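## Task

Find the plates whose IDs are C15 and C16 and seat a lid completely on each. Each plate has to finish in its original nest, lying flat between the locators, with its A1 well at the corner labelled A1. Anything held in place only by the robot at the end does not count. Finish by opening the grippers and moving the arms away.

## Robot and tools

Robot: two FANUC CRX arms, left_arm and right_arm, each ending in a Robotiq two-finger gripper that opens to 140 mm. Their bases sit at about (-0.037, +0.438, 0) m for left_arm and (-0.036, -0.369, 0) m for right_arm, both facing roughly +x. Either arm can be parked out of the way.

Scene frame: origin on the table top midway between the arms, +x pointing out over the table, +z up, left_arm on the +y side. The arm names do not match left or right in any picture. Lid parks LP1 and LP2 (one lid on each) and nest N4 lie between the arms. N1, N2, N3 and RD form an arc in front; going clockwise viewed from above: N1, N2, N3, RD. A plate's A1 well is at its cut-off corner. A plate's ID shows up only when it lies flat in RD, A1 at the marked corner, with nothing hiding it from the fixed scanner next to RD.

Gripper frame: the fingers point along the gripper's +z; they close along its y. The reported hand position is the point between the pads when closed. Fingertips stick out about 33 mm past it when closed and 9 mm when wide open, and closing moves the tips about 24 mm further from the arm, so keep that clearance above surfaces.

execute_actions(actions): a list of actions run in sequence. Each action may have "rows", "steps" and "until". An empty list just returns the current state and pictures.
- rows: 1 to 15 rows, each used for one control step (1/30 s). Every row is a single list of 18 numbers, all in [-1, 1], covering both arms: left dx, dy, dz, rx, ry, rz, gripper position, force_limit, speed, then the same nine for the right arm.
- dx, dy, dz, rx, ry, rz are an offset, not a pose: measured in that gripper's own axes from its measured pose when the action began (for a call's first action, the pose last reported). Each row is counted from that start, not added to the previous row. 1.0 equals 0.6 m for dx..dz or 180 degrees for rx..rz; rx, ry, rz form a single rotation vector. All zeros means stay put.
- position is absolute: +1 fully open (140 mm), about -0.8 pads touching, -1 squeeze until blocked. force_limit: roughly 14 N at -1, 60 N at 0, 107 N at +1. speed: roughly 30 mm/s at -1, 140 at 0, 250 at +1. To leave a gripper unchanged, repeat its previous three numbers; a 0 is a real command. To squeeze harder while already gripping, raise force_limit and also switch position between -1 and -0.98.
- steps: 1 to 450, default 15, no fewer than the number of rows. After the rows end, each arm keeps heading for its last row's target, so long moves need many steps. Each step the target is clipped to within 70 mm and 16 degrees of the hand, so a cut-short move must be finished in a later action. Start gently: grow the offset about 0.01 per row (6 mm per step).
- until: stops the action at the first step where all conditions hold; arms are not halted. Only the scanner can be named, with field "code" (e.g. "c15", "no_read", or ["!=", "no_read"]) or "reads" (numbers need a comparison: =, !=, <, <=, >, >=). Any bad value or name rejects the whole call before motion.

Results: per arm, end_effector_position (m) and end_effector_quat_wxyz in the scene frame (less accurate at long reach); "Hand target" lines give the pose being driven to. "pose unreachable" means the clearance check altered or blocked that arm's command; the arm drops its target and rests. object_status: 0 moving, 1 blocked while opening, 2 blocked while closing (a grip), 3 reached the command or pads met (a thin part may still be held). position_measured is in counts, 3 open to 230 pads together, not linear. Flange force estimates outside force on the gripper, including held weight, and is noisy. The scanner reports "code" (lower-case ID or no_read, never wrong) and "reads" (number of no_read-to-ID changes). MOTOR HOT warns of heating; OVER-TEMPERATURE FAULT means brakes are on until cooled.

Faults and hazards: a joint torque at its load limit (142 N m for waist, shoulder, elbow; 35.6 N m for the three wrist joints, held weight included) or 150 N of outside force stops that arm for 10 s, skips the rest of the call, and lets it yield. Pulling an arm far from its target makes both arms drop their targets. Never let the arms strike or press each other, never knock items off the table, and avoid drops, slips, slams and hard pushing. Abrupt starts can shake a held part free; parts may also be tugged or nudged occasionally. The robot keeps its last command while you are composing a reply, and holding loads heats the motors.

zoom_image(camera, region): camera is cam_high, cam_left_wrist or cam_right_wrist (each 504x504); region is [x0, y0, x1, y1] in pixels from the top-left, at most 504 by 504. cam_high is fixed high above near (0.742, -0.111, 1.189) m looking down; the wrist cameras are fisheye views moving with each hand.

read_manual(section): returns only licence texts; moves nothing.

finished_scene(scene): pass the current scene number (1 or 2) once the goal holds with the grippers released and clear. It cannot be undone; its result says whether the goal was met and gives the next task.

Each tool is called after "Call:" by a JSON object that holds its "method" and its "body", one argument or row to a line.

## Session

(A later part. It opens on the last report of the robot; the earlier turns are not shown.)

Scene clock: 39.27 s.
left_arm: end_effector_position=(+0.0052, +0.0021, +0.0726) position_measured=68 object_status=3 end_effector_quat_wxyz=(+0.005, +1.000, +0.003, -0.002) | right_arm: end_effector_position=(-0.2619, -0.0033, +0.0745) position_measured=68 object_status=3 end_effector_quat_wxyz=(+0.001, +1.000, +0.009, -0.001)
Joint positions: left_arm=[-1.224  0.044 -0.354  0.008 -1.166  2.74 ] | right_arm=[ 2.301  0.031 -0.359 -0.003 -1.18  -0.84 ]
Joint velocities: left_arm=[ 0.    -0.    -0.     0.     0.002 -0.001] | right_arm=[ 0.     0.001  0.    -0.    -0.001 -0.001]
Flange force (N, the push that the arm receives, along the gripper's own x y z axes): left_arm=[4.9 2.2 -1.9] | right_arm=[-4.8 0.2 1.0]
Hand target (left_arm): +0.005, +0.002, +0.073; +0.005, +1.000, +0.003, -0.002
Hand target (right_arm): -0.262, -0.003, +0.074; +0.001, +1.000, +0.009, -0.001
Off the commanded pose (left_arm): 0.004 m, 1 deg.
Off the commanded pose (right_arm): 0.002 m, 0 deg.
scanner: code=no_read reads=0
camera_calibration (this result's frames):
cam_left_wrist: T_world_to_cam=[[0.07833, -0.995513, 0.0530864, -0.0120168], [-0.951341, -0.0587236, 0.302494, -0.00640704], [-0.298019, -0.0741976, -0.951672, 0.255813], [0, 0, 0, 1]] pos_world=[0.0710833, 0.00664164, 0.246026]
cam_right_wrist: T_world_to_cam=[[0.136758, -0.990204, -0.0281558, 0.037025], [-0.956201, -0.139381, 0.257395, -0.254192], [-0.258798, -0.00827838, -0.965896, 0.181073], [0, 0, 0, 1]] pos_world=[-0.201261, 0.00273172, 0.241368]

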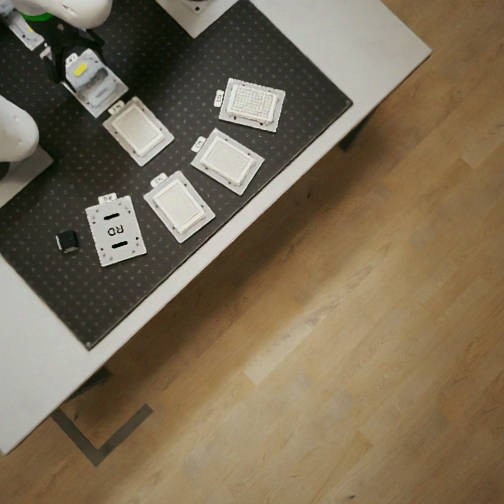

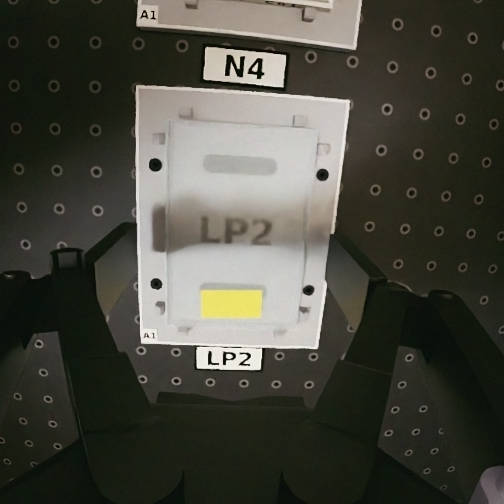

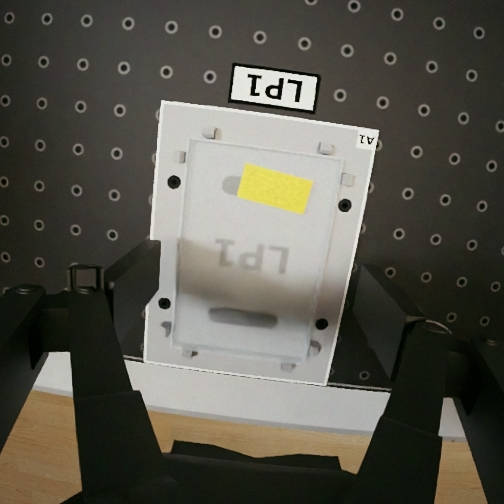

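Call:
{"method": "execute_actions", "body": {
  "actions": [
    {"rows": [
[0.004,0.0015,0.018,0.0015,0.0007,0.0003,0.48,-0.5,-0.5, 0.002,-0.004,0.018,0.0003,0.0005,0.004,0.48,-0.5,-0.5],
[0.0078,0.003,0.0357,0.003,0.0014,0.0005,0.48,-0.5,-0.5, 0.0038,-0.0082,0.0357,0.0006,0.001,0.0078,0.48,-0.5,-0.5],
[0.0078,0.003,0.0357,0.003,0.0014,0.0005,0.48,-0.5,-0.5, 0.0038,-0.0082,0.0357,0.0006,0.001,0.0078,0.48,-0.5,-0.5],
[0.0078,0.003,0.0357,0.003,0.0014,0.0005,0.48,-0.5,-0.5, 0.0038,-0.0082,0.0357,0.0006,0.001,0.0078,0.48,-0.5,-0.5],
[0.0078,0.003,0.0357,0.003,0.0014,0.0005,0.48,-0.5,-0.5, 0.0038,-0.0082,0.0357,0.0006,0.001,0.0078,0.48,-0.5,-0.5],
[0.0078,0.003,0.0357,0.003,0.0014,0.0005,0.48,-0.5,-0.5, 0.0038,-0.0082,0.0357,0.0006,0.001,0.0078,0.48,-0.5,-0.5],
[0.0078,0.003,0.0357,0.003,0.0014,0.0005,0.48,-0.5,-0.5, 0.0038,-0.0082,0.0357,0.0006,0.001,0.0078,0.48,-0.5,-0.5],
[0.0078,0.003,0.0357,0.003,0.0014,0.0005,-1,-0.5,-1, 0.0038,-0.0082,0.0357,0.0006,0.001,0.0078,-1,-0.5,-1]
], "steps": 11}
  ]
}}

Scene clock: 49.23 s.
left_arm: end_effector_position=(+0.0097, +0.0002, +0.0512) position_measured=72 object_status=0 end_effector_quat_wxyz=(-0.000, +1.000, +0.002, +0.000) | right_arm: end_effector_position=(-0.2598, +0.0016, +0.0531) position_measured=72 object_status=0 end_effector_quat_wxyz=(-0.000, +1.000, -0.004, +0.000)
Joint positions: left_arm=[-1.222  0.081 -0.367 -0.    -1.124  2.74 ] | right_arm=[ 2.292  0.061 -0.383  0.001 -1.127 -0.856]
Joint velocities: left_arm=[ 0.001  0.001 -0.    -0.     0.002 -0.001] | right_arm=[-0.     0.001  0.    -0.     0.    -0.   ]
Flange force (N, the push that the arm receives, along the gripper's own x y z axes): left_arm=[2.5 3.1 0.5] | right_arm=[-5.4 -0.7 1.2]
Hand target (left_arm): +0.010, +0.000, +0.051; +0.000, +1.000, +0.002, +0.000
Hand target (right_arm): -0.260, +0.002, +0.053; -0.000, +1.000, -0.004, +0.000
Off the commanded pose (left_arm): 0.000 m, 0 deg.
Off the commanded pose (right_arm): 0.000 m, 0 deg.
scanner: code=no_read reads=0
camera_calibration (this result's frames):
cam_left_wrist: T_world_to_cam=[[0.0764627, -0.996111, 0.0437698, -0.0125833], [-0.952712, -0.0600421, 0.297884, 0.00453003], [-0.294097, -0.064477, -0.953598, 0.236632], [0, 0, 0, 1]] pos_world=[0.074871, 0.002995, 0.224854]
cam_right_wrist: T_world_to_cam=[[0.112509, -0.993207, -0.0296832, 0.0348068], [-0.960152, -0.116359, 0.254102, -0.246803], [-0.25583, -0.0000883628, -0.966722, 0.161787], [0, 0, 0, 1]] pos_world=[-0.199494, 0.00586702, 0.220149]

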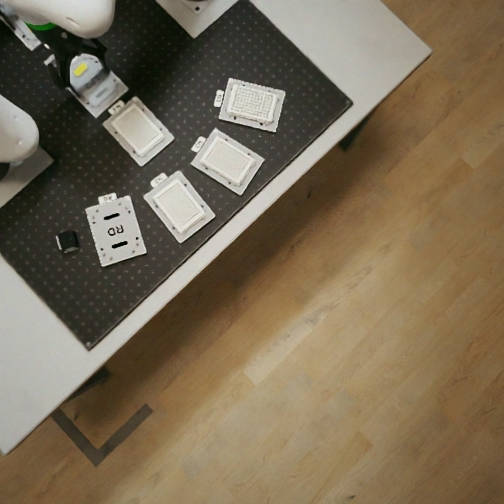

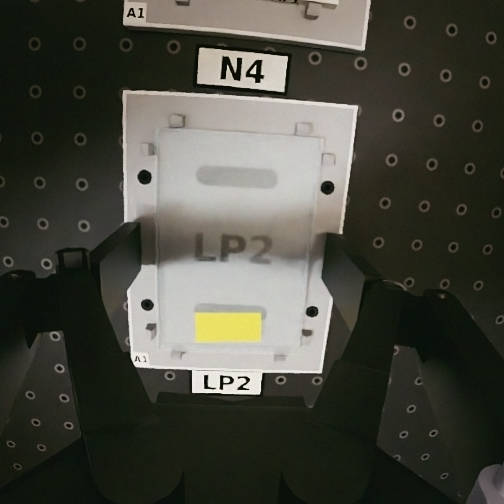

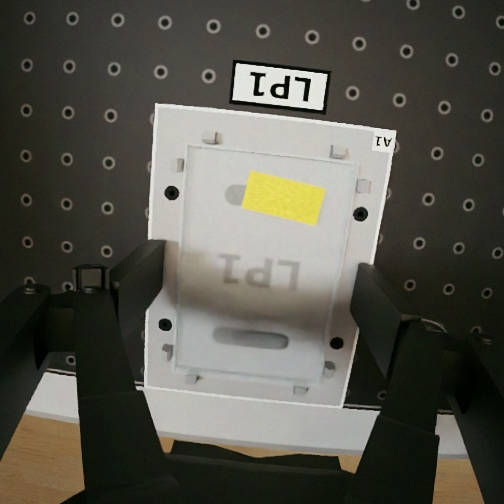

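Call:
{"method": "execute_actions", "body": {
  "actions": []
}}

Scene clock: 52.33 s.
left_arm: end_effector_position=(+0.0098, +0.0001, +0.0512) position_measured=103 object_status=2 end_effector_quat_wxyz=(+0.000, +1.000, +0.002, +0.000) | right_arm: end_effector_position=(-0.2598, +0.0016, +0.0530) position_measured=103 object_status=2 end_effector_quat_wxyz=(-0.000, +1.000, -0.004, +0.000)
Joint positions: left_arm=[-1.222  0.081 -0.366 -0.    -1.123  2.74 ] | right_arm=[ 2.292  0.061 -0.383  0.001 -1.127 -0.856]
Joint velocities: left_arm=[ 0.001  0.    -0.002  0.    -0.002  0.001] | right_arm=[-0.     0.     0.     0.     0.     0.001]
Flange force (N, the push that the arm receives, along the gripper's own x y z axes): left_arm=[5.2 -1.6 -20.8] | right_arm=[-3.9 5.5 -20.9]
Hand target (left_arm): +0.010, +0.000, +0.051; +0.000, +1.000, +0.002, +0.000
Hand target (right_arm): -0.260, +0.002, +0.053; -0.000, +1.000, -0.004, +0.000
Off the commanded pose (left_arm): 0.000 m, 0 deg.
Off the commanded pose (right_arm): 0.000 m, 0 deg.
scanner: code=no_read reads=0
camera_calibration (this result's frames):
cam_left_wrist: T_world_to_cam=[[0.0765779, -0.996091, 0.0440177, -0.0127696], [-0.952739, -0.0600856, 0.297789, 0.00460587], [-0.29398, -0.0647414, -0.953616, 0.236737], [0, 0, 0, 1]] pos_world=[0.0749621, 0.00288379, 0.224947]
cam_right_wrist: T_world_to_cam=[[0.112474, -0.993211, -0.0296775, 0.034817], [-0.960157, -0.116323, 0.254101, -0.246803], [-0.255828, -0.0000846801, -0.966722, 0.161766], [0, 0, 0, 1]] pos_world=[-0.199501, 0.00588542, 0.220129]

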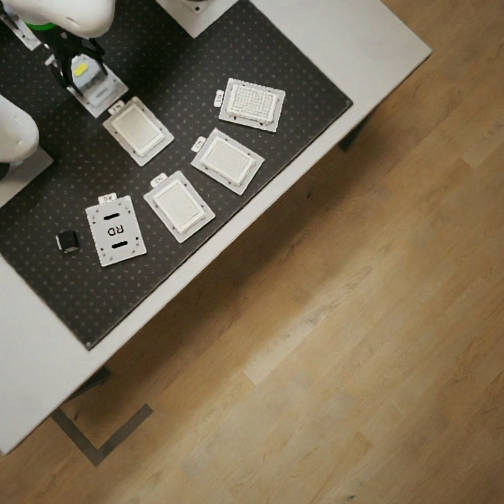

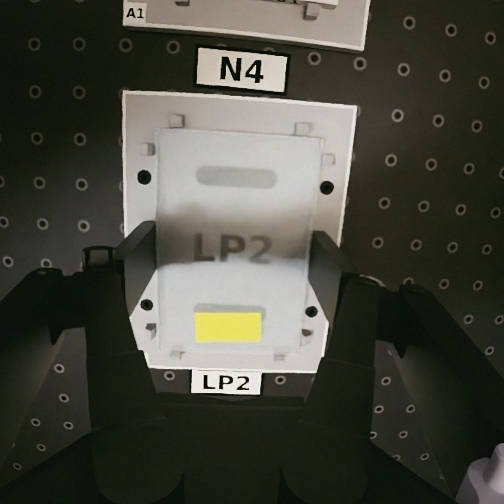

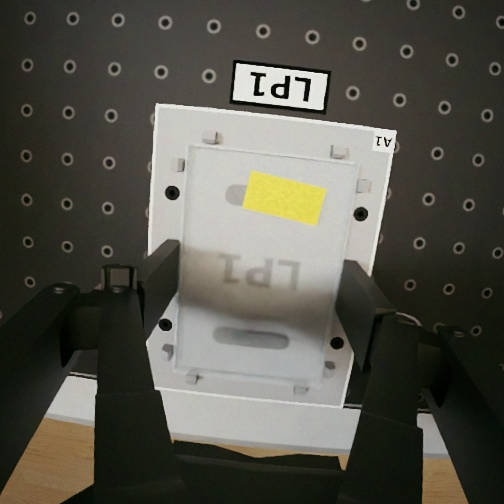

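Call:
{"method": "zoom_image", "body": {
  "camera": "cam_right_wrist",
  "region": [150, 125, 234, 209]
}}

Call:
{"method": "zoom_image", "body": {
  "camera": "cam_right_wrist",
  "region": [305, 145, 389, 229]
}}

Call:
{"method": "zoom_image", "body": {
  "camera": "cam_right_wrist",
  "region": [140, 305, 224, 389]
}}

Call:
{"method": "zoom_image", "body": {
  "camera": "cam_right_wrist",
  "region": [280, 322, 364, 406]
}}

Call:
{"method": "zoom_image", "body": {
  "camera": "cam_left_wrist",
  "region": [120, 110, 204, 194]
}}

Call:
{"method": "zoom_image", "body": {
  "camera": "cam_left_wrist",
  "region": [270, 118, 354, 202]
}}

Call:
{"method": "zoom_image", "body": {
  "camera": "cam_left_wrist",
  "region": [125, 285, 209, 369]
}}

Call:
{"method": "zoom_image", "body": {
  "camera": "cam_left_wrist",
  "region": [255, 290, 339, 374]
}}

Region (150, 125, 234, 209) of cam_right_wrist's 504x504 image, scaled by 6.000, with more detail than that image has.

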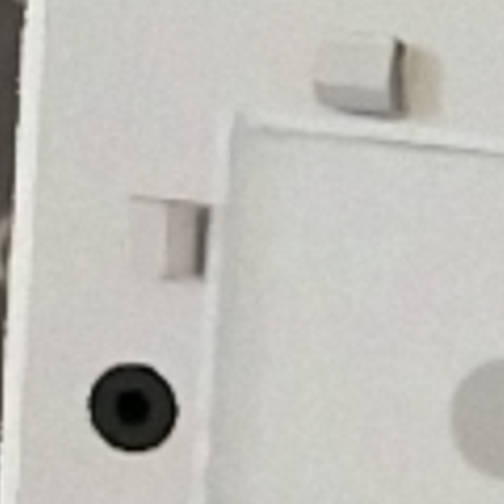

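Region (305, 145, 389, 229) of cam_right_wrist's 504x504 image, scaled by 6.000, with more detail than that image has.

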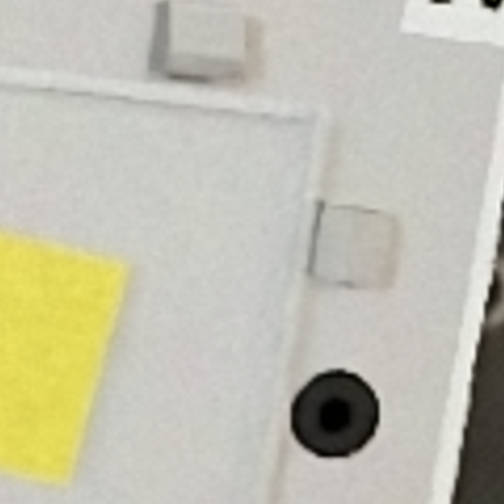

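Region (140, 305, 224, 389) of cam_right_wrist's 504x504 image, scaled by 6.000, with more detail than that image has.

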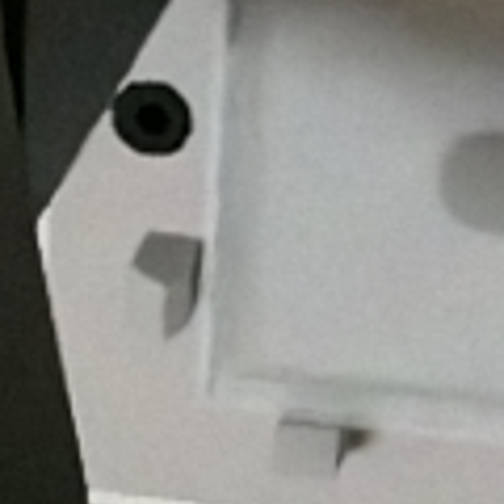

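Region (280, 322, 364, 406) of cam_right_wrist's 504x504 image, scaled by 6.000, with more detail than that image has.

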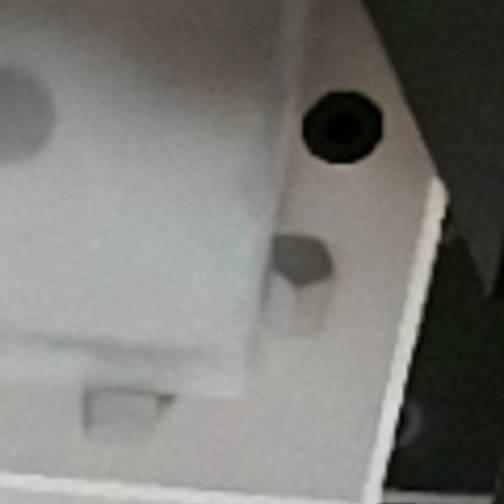

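Region (120, 110, 204, 194) of cam_left_wrist's 504x504 image, scaled by 6.000, with more detail than that image has.

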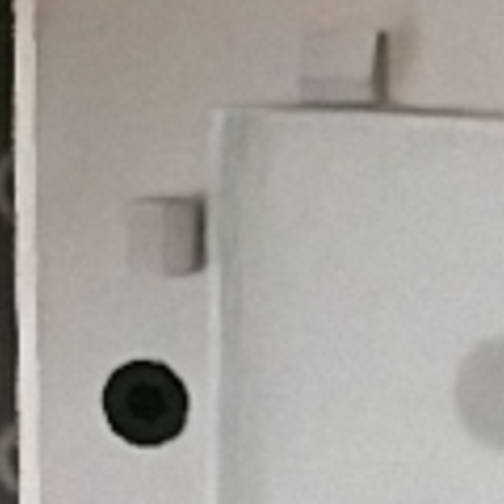

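Region (270, 118, 354, 202) of cam_left_wrist's 504x504 image, scaled by 6.000, with more detail than that image has.

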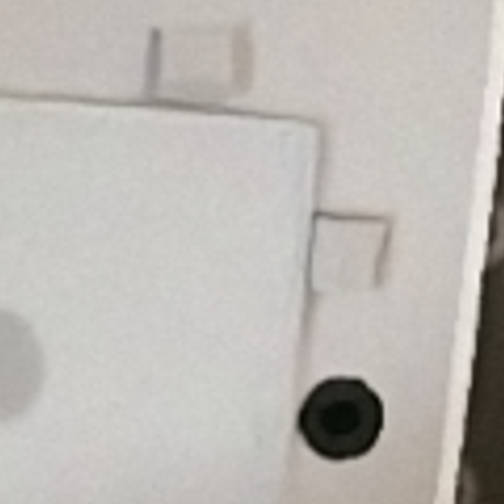

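Region (125, 285, 209, 369) of cam_left_wrist's 504x504 image, scaled by 6.000, with more detail than that image has.

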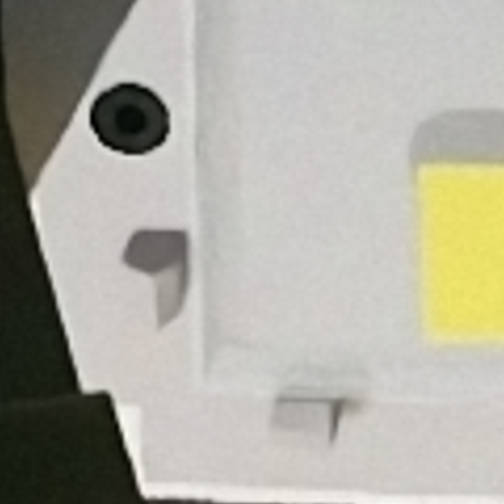

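Region (255, 290, 339, 374) of cam_left_wrist's 504x504 image, scaled by 6.000, with more detail than that image has.

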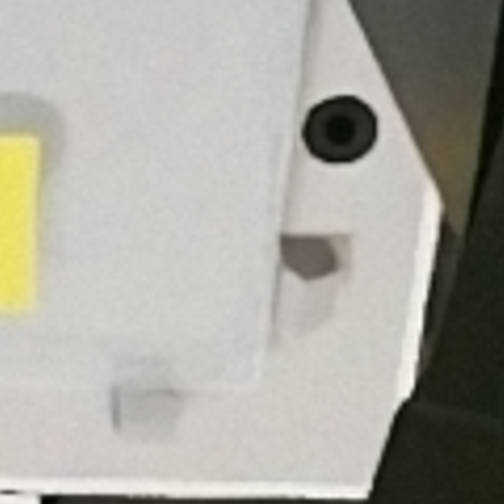

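Call:
{"method": "execute_actions", "body": {
  "actions": [
    {"rows": [
[0,0,-0.012,0,0,0,-1,-0.5,-1, 0,0,-0.012,0,0,0,-1,-0.5,-1],
[0,0,-0.03,0,0,0,-1,-0.5,-1, 0,0,-0.03,0,0,0,-1,-0.5,-1],
[0,0,-0.0447,0,0,0,-1,-0.5,-1, 0,0,-0.0448,0,0,0,-1,-0.5,-1],
[0,0,-0.0447,0,0,0,-1,-0.5,-1, 0,0,-0.0448,0,0,0,-1,-0.5,-1],
[0,0,-0.0447,0,0,0,-1,-0.5,-1, 0,0,-0.0448,0,0,0,-1,-0.5,-1],
[0.031,-0.025,-0.0447,0,0,-0.01,-1,-0.5,-1, 0.04,0.0034,-0.0448,0,0,0.04,-1,-0.5,-1],
[0.063,-0.049,-0.0447,0,0,-0.02,-1,-0.5,-1, 0.08,0.0069,-0.0448,0,0,0.09,-1,-0.5,-1],
[0.094,-0.074,-0.0447,0,0,-0.03,-1,-0.5,-1, 0.12,0.0103,-0.0448,0,0,0.5,-1,-0.5,-1],
[0.11,-0.087,-0.0447,0,0,-0.04,-1,-0.5,-1, 0.14,0.012,-0.0448,0,0,0.5,-1,-0.5,-1],
[0.126,-0.099,-0.0447,0,0,-0.05,-1,-0.5,-1, 0.16,0.0137,-0.0448,0,0,0.5,-1,-0.5,-1],
[0.157,-0.124,-0.0447,0,0,-0.06,-1,-0.5,-1, 0.2,0.0172,-0.0448,0,0,0.5,-1,-0.5,-1],
[0.189,-0.148,-0.0447,0,0,-0.07,-1,-0.5,-1, 0.24,0.0206,-0.0448,0,0,0.5,-1,-0.5,-1],
[0.22,-0.173,-0.0447,0,0,-0.08,-1,-0.5,-1, 0.28,0.024,-0.0448,0,0,0.5,-1,-0.5,-1],
[0.252,-0.198,-0.0447,0,0,-0.09,-1,-0.5,-1, 0.32,0.0275,-0.0448,0,0,0.5,-1,-0.5,-1],
[0.5906,-0.4649,-0.0447,0,0,-0.1771,-1,-0.5,-1, 0.9839,0.0845,-0.0448,0,0,0.98,-1,-0.5,-1]
], "steps": 46}
  ]
}}

Scene clock: 60.47 s.
left_arm: end_effector_position=(+0.3508, +0.2768, +0.0788) position_measured=103 object_status=2 end_effector_quat_wxyz=(-0.002, +0.960, +0.279, +0.004) | right_arm: end_effector_position=(+0.1822, -0.0602, +0.0829) position_measured=103 object_status=2 end_effector_quat_wxyz=(+0.007, -0.572, +0.820, -0.009)
Joint positions: left_arm=[-0.143 -0.003 -0.382 -0.007 -1.186  2.224] | right_arm=[ 1.203 -0.122 -0.492  0.025 -1.201 -1.694]
Joint velocities: left_arm=[ 0.4    0.41   0.353  0.107 -0.001 -0.469] | right_arm=[-0.91   0.391  0.359  0.07   0.119 -0.581]
Flange force (N, the push that the arm receives, along the gripper's own x y z axes): left_arm=[20.1 -3.0 3.4] | right_arm=[-1.0 6.0 -1.1]
Hand target (left_arm): +0.362, +0.280, +0.078; +0.001, +0.961, +0.277, +0.000
Hand target (right_arm): +0.235, -0.064, +0.085; +0.015, -0.478, +0.878, -0.008
Off the commanded pose (left_arm): 0.013 m, 1 deg.
Off the commanded pose (right_arm): 0.148 m, 67 deg; position and orientation clipped at the last step of the last action.
scanner: code=no_read reads=0
camera_calibration (this result's frames):
cam_left_wrist: T_world_to_cam=[[0.594448, -0.802957, 0.0435044, 0.000441315], [-0.776717, -0.559332, 0.289581, 0.414944], [-0.208188, -0.205932, -0.956164, 0.390347], [0, 0, 0, 1]] pos_world=[0.403297, 0.31283, 0.253056]
cam_right_wrist: T_world_to_cam=[[-0.971409, 0.2314, -0.0530911, 0.19777], [0.210976, 0.943932, 0.253931, 0.0132708], [0.108874, 0.23547, -0.965764, 0.251363], [0, 0, 0, 1]] pos_world=[0.161949, -0.117479, 0.249888]

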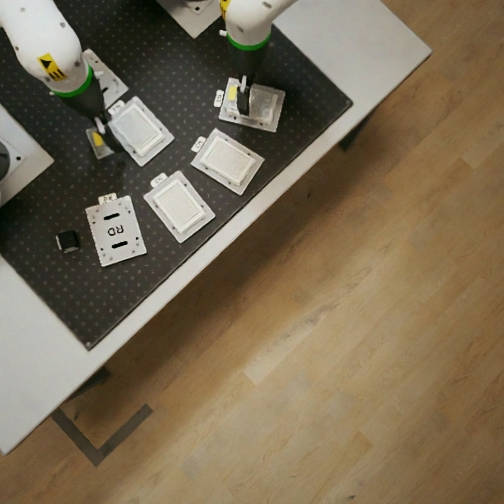

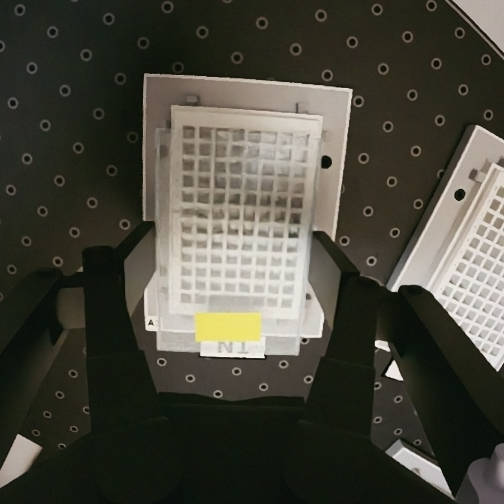

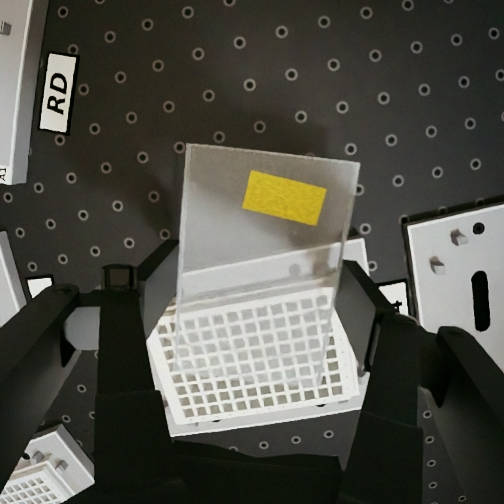

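Call:
{"method": "zoom_image", "body": {
  "camera": "cam_right_wrist",
  "region": [170, 130, 212, 172]
}}

Call:
{"method": "zoom_image", "body": {
  "camera": "cam_right_wrist",
  "region": [332, 148, 374, 190]
}}

Call:
{"method": "execute_actions", "body": {
  "actions": []
}}

Region (170, 130, 212, 172) of cam_right_wrist's 504x504 image, scaled by 12.000, with more detail than that image has.

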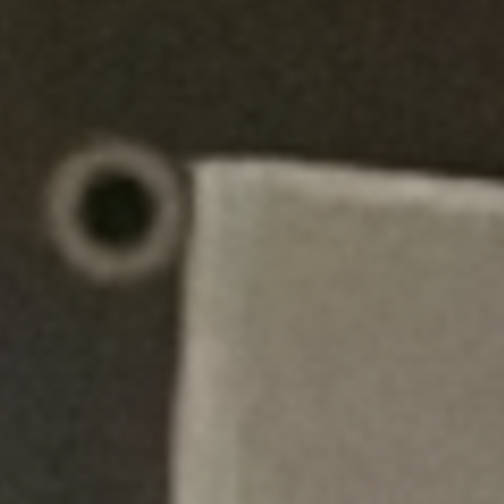

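Region (332, 148, 374, 190) of cam_right_wrist's 504x504 image, scaled by 12.000, with more detail than that image has.

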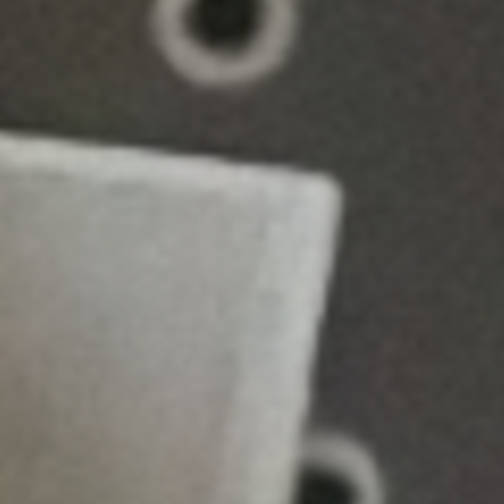

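Scene clock: 60.63 s.
left_arm: end_effector_position=(+0.3616, +0.2804, +0.0780) position_measured=103 object_status=2 end_effector_quat_wxyz=(+0.001, +0.961, +0.277, +0.001) | right_arm: end_effector_position=(+0.2298, -0.0637, +0.0846) position_measured=103 object_status=2 end_effector_quat_wxyz=(+0.015, -0.488, +0.873, -0.008)
Joint positions: left_arm=[-0.125  0.022 -0.361  0.001 -1.187  2.199] | right_arm=[ 1.083 -0.065 -0.44   0.034 -1.185 -1.775]
Joint velocities: left_arm=[ 0.     0.001  0.001  0.002 -0.006 -0.002] | right_arm=[-0.351  0.172  0.161  0.024  0.048 -0.243]
Flange force (N, the push that the arm receives, along the gripper's own x y z axes): left_arm=[2.2 -1.9 -1.2] | right_arm=[-15.3 -8.7 0.8]
Hand target (left_arm): +0.362, +0.280, +0.078; +0.001, +0.961, +0.277, +0.000
Hand target (right_arm): +0.235, -0.064, +0.085; +0.015, -0.478, +0.878, -0.008
Off the commanded pose (left_arm): 0.001 m, 0 deg.
Off the commanded pose (right_arm): 0.101 m, 55 deg; position and orientation clipped at the last step of the last action.
scanner: code=no_read reads=0
camera_calibration (this result's frames):
cam_left_wrist: T_world_to_cam=[[0.591564, -0.804965, 0.0456452, -0.0015809], [-0.777227, -0.554294, 0.297787, 0.423711], [-0.214407, -0.211637, -0.95354, 0.396221], [0, 0, 0, 1]] pos_world=[0.415208, 0.317443, 0.25171]
cam_right_wrist: T_world_to_cam=[[-0.906268, 0.41844, -0.0598827, 0.242399], [0.38918, 0.88127, 0.268147, -0.0400457], [0.164976, 0.219708, -0.961515, 0.234407], [0, 0, 0, 1]] pos_world=[0.196592, -0.11764, 0.250639]

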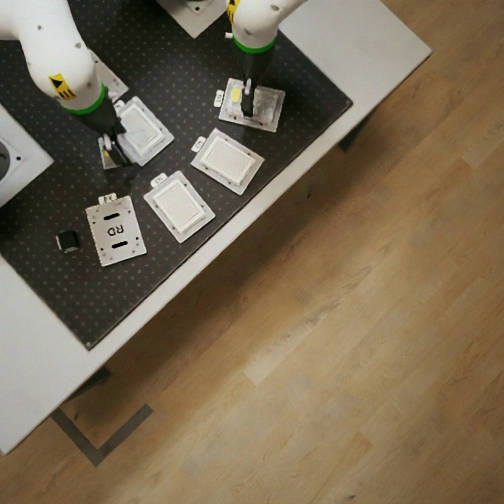

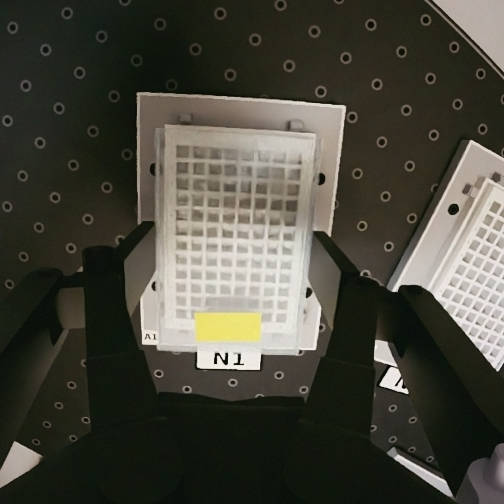

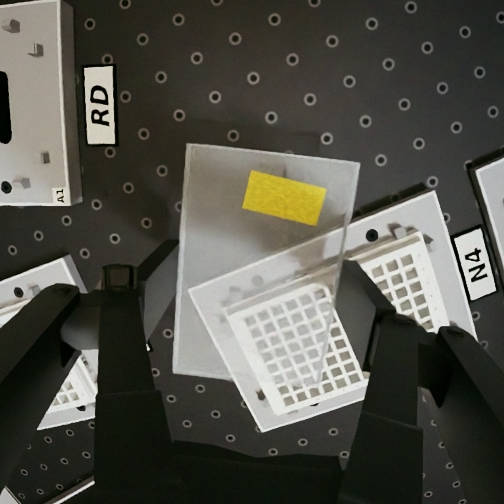

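Call:
{"method": "execute_actions", "body": {
  "actions": []
}}

Call:
{"method": "zoom_image", "body": {
  "camera": "cam_left_wrist",
  "region": [130, 105, 214, 189]
}}

Call:
{"method": "zoom_image", "body": {
  "camera": "cam_left_wrist",
  "region": [265, 112, 349, 196]
}}

Call:
{"method": "zoom_image", "body": {
  "camera": "cam_left_wrist",
  "region": [130, 275, 214, 359]
}}

Call:
{"method": "zoom_image", "body": {
  "camera": "cam_left_wrist",
  "region": [250, 280, 334, 364]
}}

Scene clock: 61.13 s.
left_arm: end_effector_position=(+0.3615, +0.2805, +0.0780) position_measured=103 object_status=2 end_effector_quat_wxyz=(+0.001, +0.961, +0.277, +0.000) | right_arm: end_effector_position=(+0.2351, -0.0644, +0.0848) position_measured=103 object_status=2 end_effector_quat_wxyz=(+0.015, -0.478, +0.878, -0.008)
Joint positions: left_arm=[-0.125  0.022 -0.361  0.001 -1.187  2.199] | right_arm=[ 1.07  -0.059 -0.434  0.034 -1.183 -1.784]
Joint velocities: left_arm=[ 0.     0.     0.001  0.001  0.    -0.001] | right_arm=[ 0.     0.    -0.     0.     0.     0.001]
Flange force (N, the push that the arm receives, along the gripper's own x y z axes): left_arm=[4.1 -1.5 -1.1] | right_arm=[-3.0 4.3 -0.3]
Hand target (left_arm): +0.362, +0.280, +0.078; +0.001, +0.961, +0.277, +0.000
Hand target (right_arm): +0.235, -0.064, +0.085; +0.015, -0.478, +0.878, -0.008
Off the commanded pose (left_arm): 0.001 m, 0 deg.
Off the commanded pose (right_arm): 0.096 m, 54 deg; position and orientation clipped at the last step of the last action.
scanner: code=no_read reads=0
camera_calibration (this result's frames):
cam_left_wrist: T_world_to_cam=[[0.59172, -0.804868, 0.045321, -0.00152395], [-0.776975, -0.554422, 0.298206, 0.423642], [-0.21489, -0.211668, -0.953425, 0.396366], [0, 0, 0, 1]] pos_world=[0.415236, 0.317548, 0.251641]
cam_right_wrist: T_world_to_cam=[[-0.896949, 0.437984, -0.0604257, 0.246621], [0.407769, 0.8723, 0.269845, -0.0466342], [0.170897, 0.217397, -0.961006, 0.232226], [0, 0, 0, 1]] pos_world=[0.200536, -0.117823, 0.250657]

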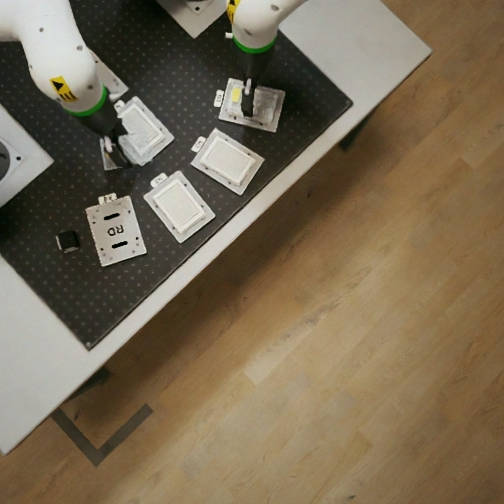

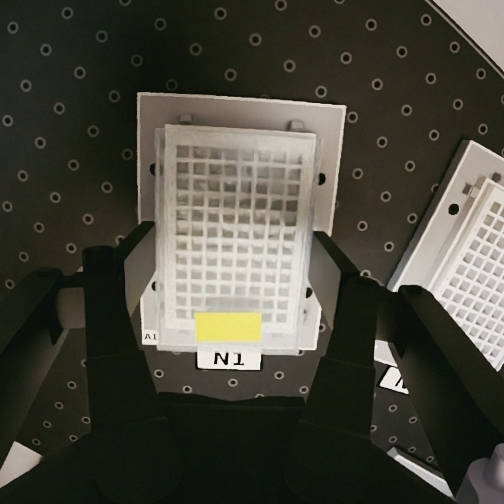

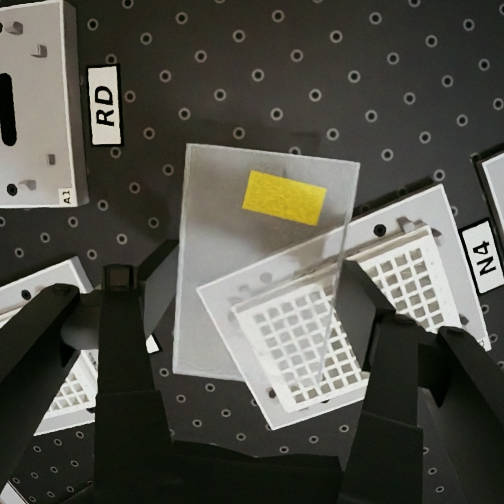

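Region (130, 105, 214, 189) of cam_left_wrist's 504x504 image, scaled by 6.000, with more detail than that image has.

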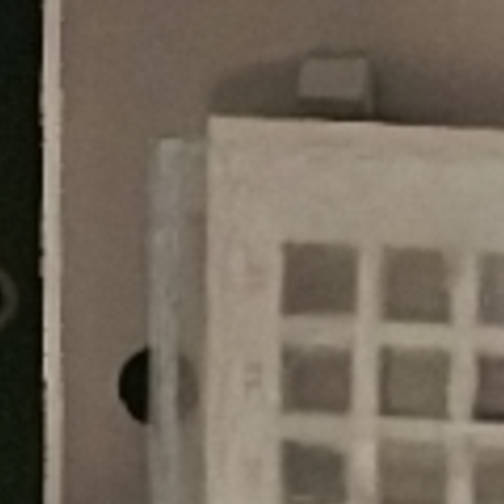

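Region (265, 112, 349, 196) of cam_left_wrist's 504x504 image, scaled by 6.000, with more detail than that image has.

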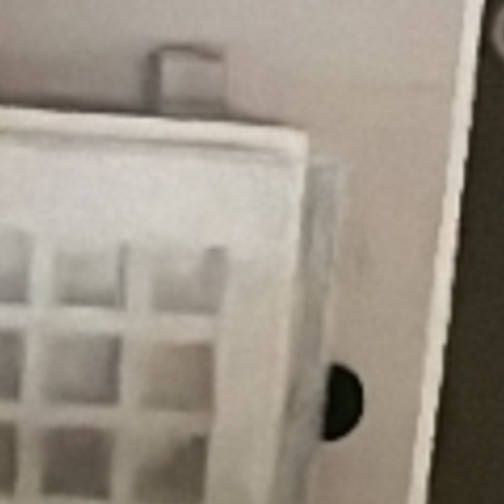

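Region (130, 275, 214, 359) of cam_left_wrist's 504x504 image, scaled by 6.000, with more detail than that image has.

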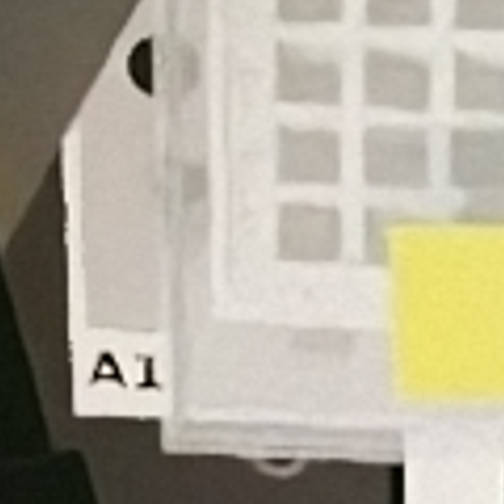

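Region (250, 280, 334, 364) of cam_left_wrist's 504x504 image, scaled by 6.000, with more detail than that image has.

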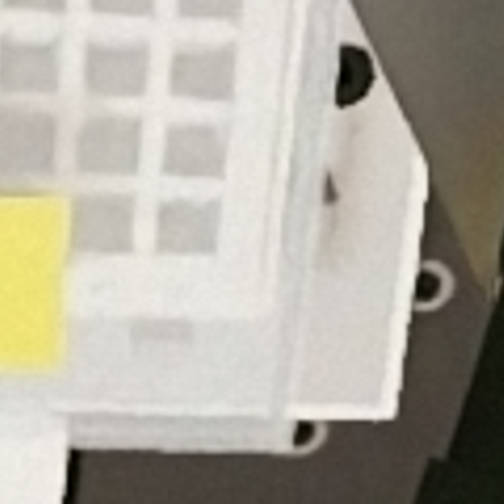

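Call:
{"method": "zoom_image", "body": {
  "camera": "cam_right_wrist",
  "region": [0, 240, 168, 440]
}}

Region (0, 240, 168, 440) of cam_right_wrist's 504x504 image, scaled by 2.520, with more detail than that image has; it fills the left 423 columns of this view, and the rest is white.

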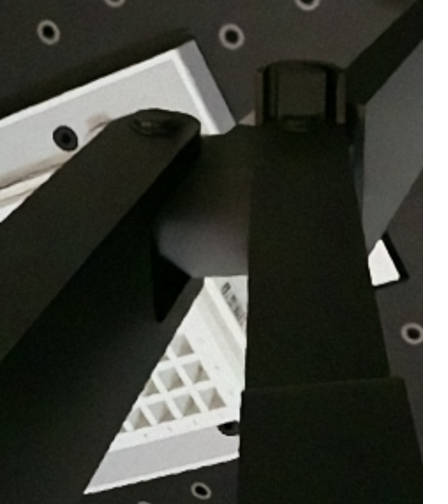

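Call:
{"method": "execute_actions", "body": {
  "actions": [
    {"rows": [
[0.001,0.0007,0.001,0.0002,0,0.0001,-1,-0.5,-1, -0.04,-0.063,0.005,-0.001,0.002,0.06,-1,-0.5,-1],
[0.0023,0.0015,0.003,0.0004,0.0001,0.0002,-1,-0.5,-1, -0.1809,-0.283,0.0247,-0.0046,0.0108,0.3509,-1,-0.5,-1],
[0.0023,0.0015,0.005,0.0004,0.0001,0.0002,-1,-0.5,-1, -0.1809,-0.283,0.0247,-0.0046,0.0108,0.3509,-1,-0.5,-1],
[0.0023,0.0015,0.007,0.0004,0.0001,0.0002,-1,-0.5,-1, -0.1809,-0.283,0.0247,-0.0046,0.0108,0.3509,-1,-0.5,-1],
[0.0023,0.0015,0.009,0.0004,0.0001,0.0002,-1,-0.5,-1, -0.1809,-0.283,0.0247,-0.0046,0.0108,0.3509,-1,-0.5,-1],
[0.0023,0.0015,0.011,0.0004,0.0001,0.0002,-1,-0.5,-1, -0.1809,-0.283,0.0247,-0.0046,0.0108,0.3509,-1,-0.5,-1],
[0.0023,0.0015,0.013,0.0004,0.0001,0.0002,-1,-0.5,-1, -0.1809,-0.283,0.0247,-0.0046,0.0108,0.3509,-1,-0.5,-1],
[0.0023,0.0015,0.015,0.0004,0.0001,0.0002,-1,-0.5,-1, -0.1809,-0.283,0.0247,-0.0046,0.0108,0.3509,-1,-0.5,-1],
[0.0023,0.0015,0.017,0.0004,0.0001,0.0002,-1,-0.5,-1, -0.1809,-0.283,0.0247,-0.0046,0.0108,0.3509,-1,-0.5,-1],
[0.0023,0.0015,0.0187,0.0004,0.0001,0.0002,-1,-0.5,-1, -0.1809,-0.283,0.0247,-0.0046,0.0108,0.3509,-1,-0.5,-1],
[0.0023,0.0015,0.0204,0.0004,0.0001,0.0002,-1,-0.5,-1, -0.1809,-0.283,0.0247,-0.0046,0.0108,0.3509,-1,-0.5,-1],
[0.0023,0.0015,0.022,0.0004,0.0001,0.0002,-1,-0.5,-1, -0.1809,-0.283,0.0247,-0.0046,0.0108,0.3509,-1,-0.5,-1],
[0.0023,0.0015,0.0235,0.0004,0.0001,0.0002,-1,-0.5,-1, -0.1809,-0.283,0.0247,-0.0046,0.0108,0.3509,-1,-0.5,-1],
[0.0023,0.0015,0.025,0.0004,0.0001,0.0002,-1,-0.5,-1, -0.1809,-0.283,0.0247,-0.0046,0.0108,0.3509,-1,-0.5,-1],
[0.0023,0.0015,0.0262,0.0004,0.0001,0.0002,-1,-0.5,-1, -0.1809,-0.283,0.0247,-0.0046,0.0108,0.3509,-1,-0.5,-1]
], "steps": 24}
  ]
}}

Scene clock: 69.67 s.
left_arm: end_effector_position=(+0.3632, +0.2804, +0.0623) position_measured=103 object_status=2 end_effector_quat_wxyz=(+0.000, +0.961, +0.277, +0.000) | right_arm: end_effector_position=(+0.4374, -0.0662, +0.0774) position_measured=103 object_status=2 end_effector_quat_wxyz=(+0.011, +0.022, +1.000, +0.008)
Joint positions: left_arm=[-0.126  0.043 -0.378 -0.    -1.149  2.2  ] | right_arm=[ 0.679  0.322 -0.011  0.005 -1.21  -2.423]
Joint velocities: left_arm=[-0.    -0.     0.001 -0.     0.001 -0.   ] | right_arm=[-0.054  0.268  0.373 -0.103 -0.393 -0.821]
Flange force (N, the push that the arm receives, along the gripper's own x y z axes): left_arm=[1.9 -3.3 0.1] | right_arm=[-9.8 6.2 1.6]
Hand target (left_arm): +0.363, +0.280, +0.062; +0.000, +0.961, +0.277, +0.000
Hand target (right_arm): +0.437, -0.065, +0.077; +0.002, +0.051, +0.999, +0.001
Off the commanded pose (left_arm): 0.000 m, 0 deg.
Off the commanded pose (right_arm): 0.001 m, 4 deg.
scanner: code=no_read reads=0
camera_calibration (this result's frames):
cam_left_wrist: T_world_to_cam=[[0.59122, -0.805305, 0.0440776, -0.00146675], [-0.777214, -0.554297, 0.297814, 0.429699], [-0.215399, -0.210331, -0.953606, 0.381566], [0, 0, 0, 1]] pos_world=[0.417024, 0.317255, 0.235958]
cam_right_wrist: T_world_to_cam=[[-0.0751777, 0.997056, -0.0150717, 0.102431], [0.95761, 0.076402, 0.277752, -0.419361], [0.278086, 0.00644798, -0.960534, 0.130134], [0, 0, 0, 1]] pos_world=[0.373096, -0.0709281, 0.24302]

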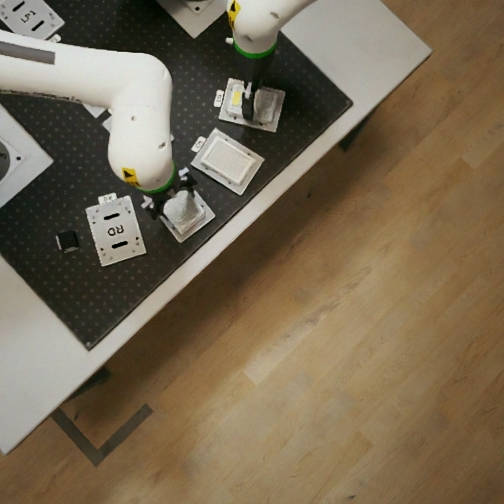

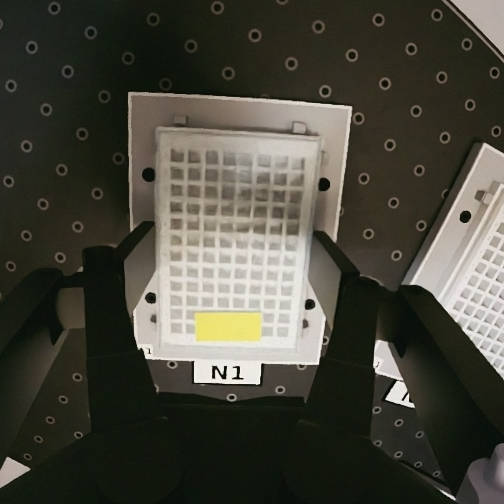

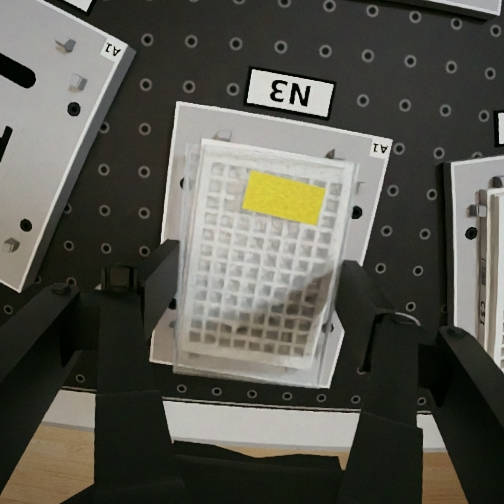

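The left lid has slid over the plate with no contact force. I'll measure its remaining gap, and confirm the N2 label that is now in view.

Call:
{"method": "zoom_image", "body": {
  "camera": "cam_right_wrist",
  "region": [454, 270, 504, 360]
}}

Call:
{"method": "zoom_image", "body": {
  "camera": "cam_left_wrist",
  "region": [125, 108, 209, 192]
}}

Call:
{"method": "zoom_image", "body": {
  "camera": "cam_left_wrist",
  "region": [268, 115, 352, 199]
}}

Call:
{"method": "zoom_image", "body": {
  "camera": "cam_left_wrist",
  "region": [128, 280, 212, 364]
}}

Call:
{"method": "zoom_image", "body": {
  "camera": "cam_left_wrist",
  "region": [252, 285, 336, 369]
}}

Region (454, 270, 504, 360) of cam_right_wrist's 504x504 image, scaled by 5.600, with more detail than that image has.

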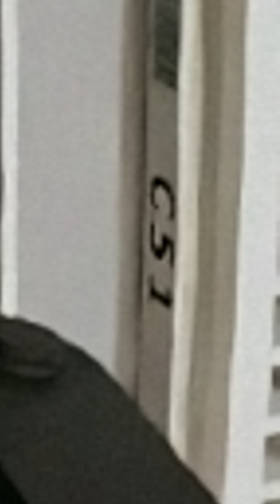

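Region (125, 108, 209, 192) of cam_left_wrist's 504x504 image, scaled by 6.000, with more detail than that image has.

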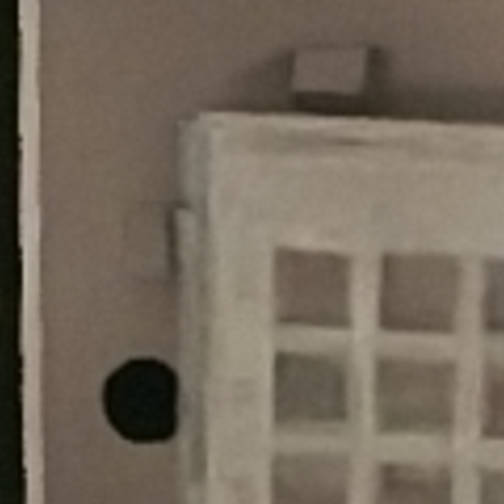

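Region (268, 115, 352, 199) of cam_left_wrist's 504x504 image, scaled by 6.000, with more detail than that image has.

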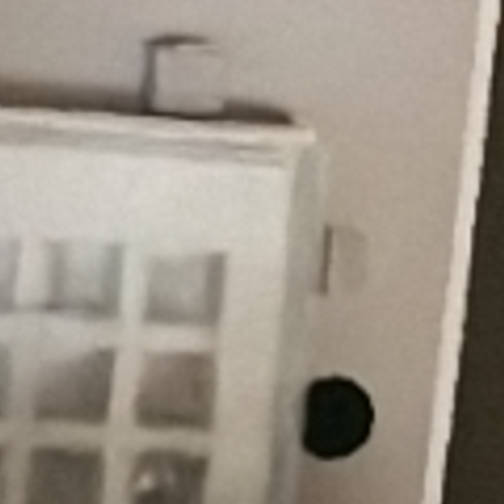

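Region (128, 280, 212, 364) of cam_left_wrist's 504x504 image, scaled by 6.000, with more detail than that image has.

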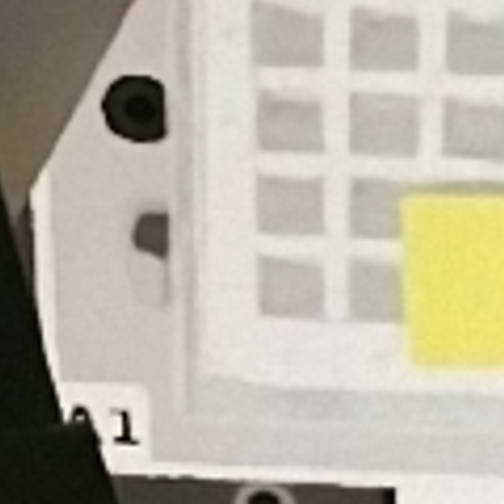

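Region (252, 285, 336, 369) of cam_left_wrist's 504x504 image, scaled by 6.000, with more detail than that image has.

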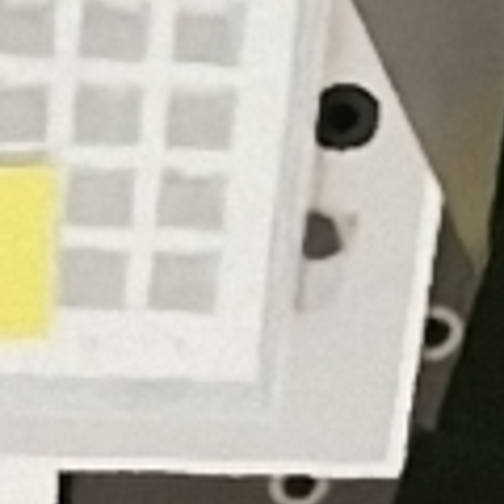

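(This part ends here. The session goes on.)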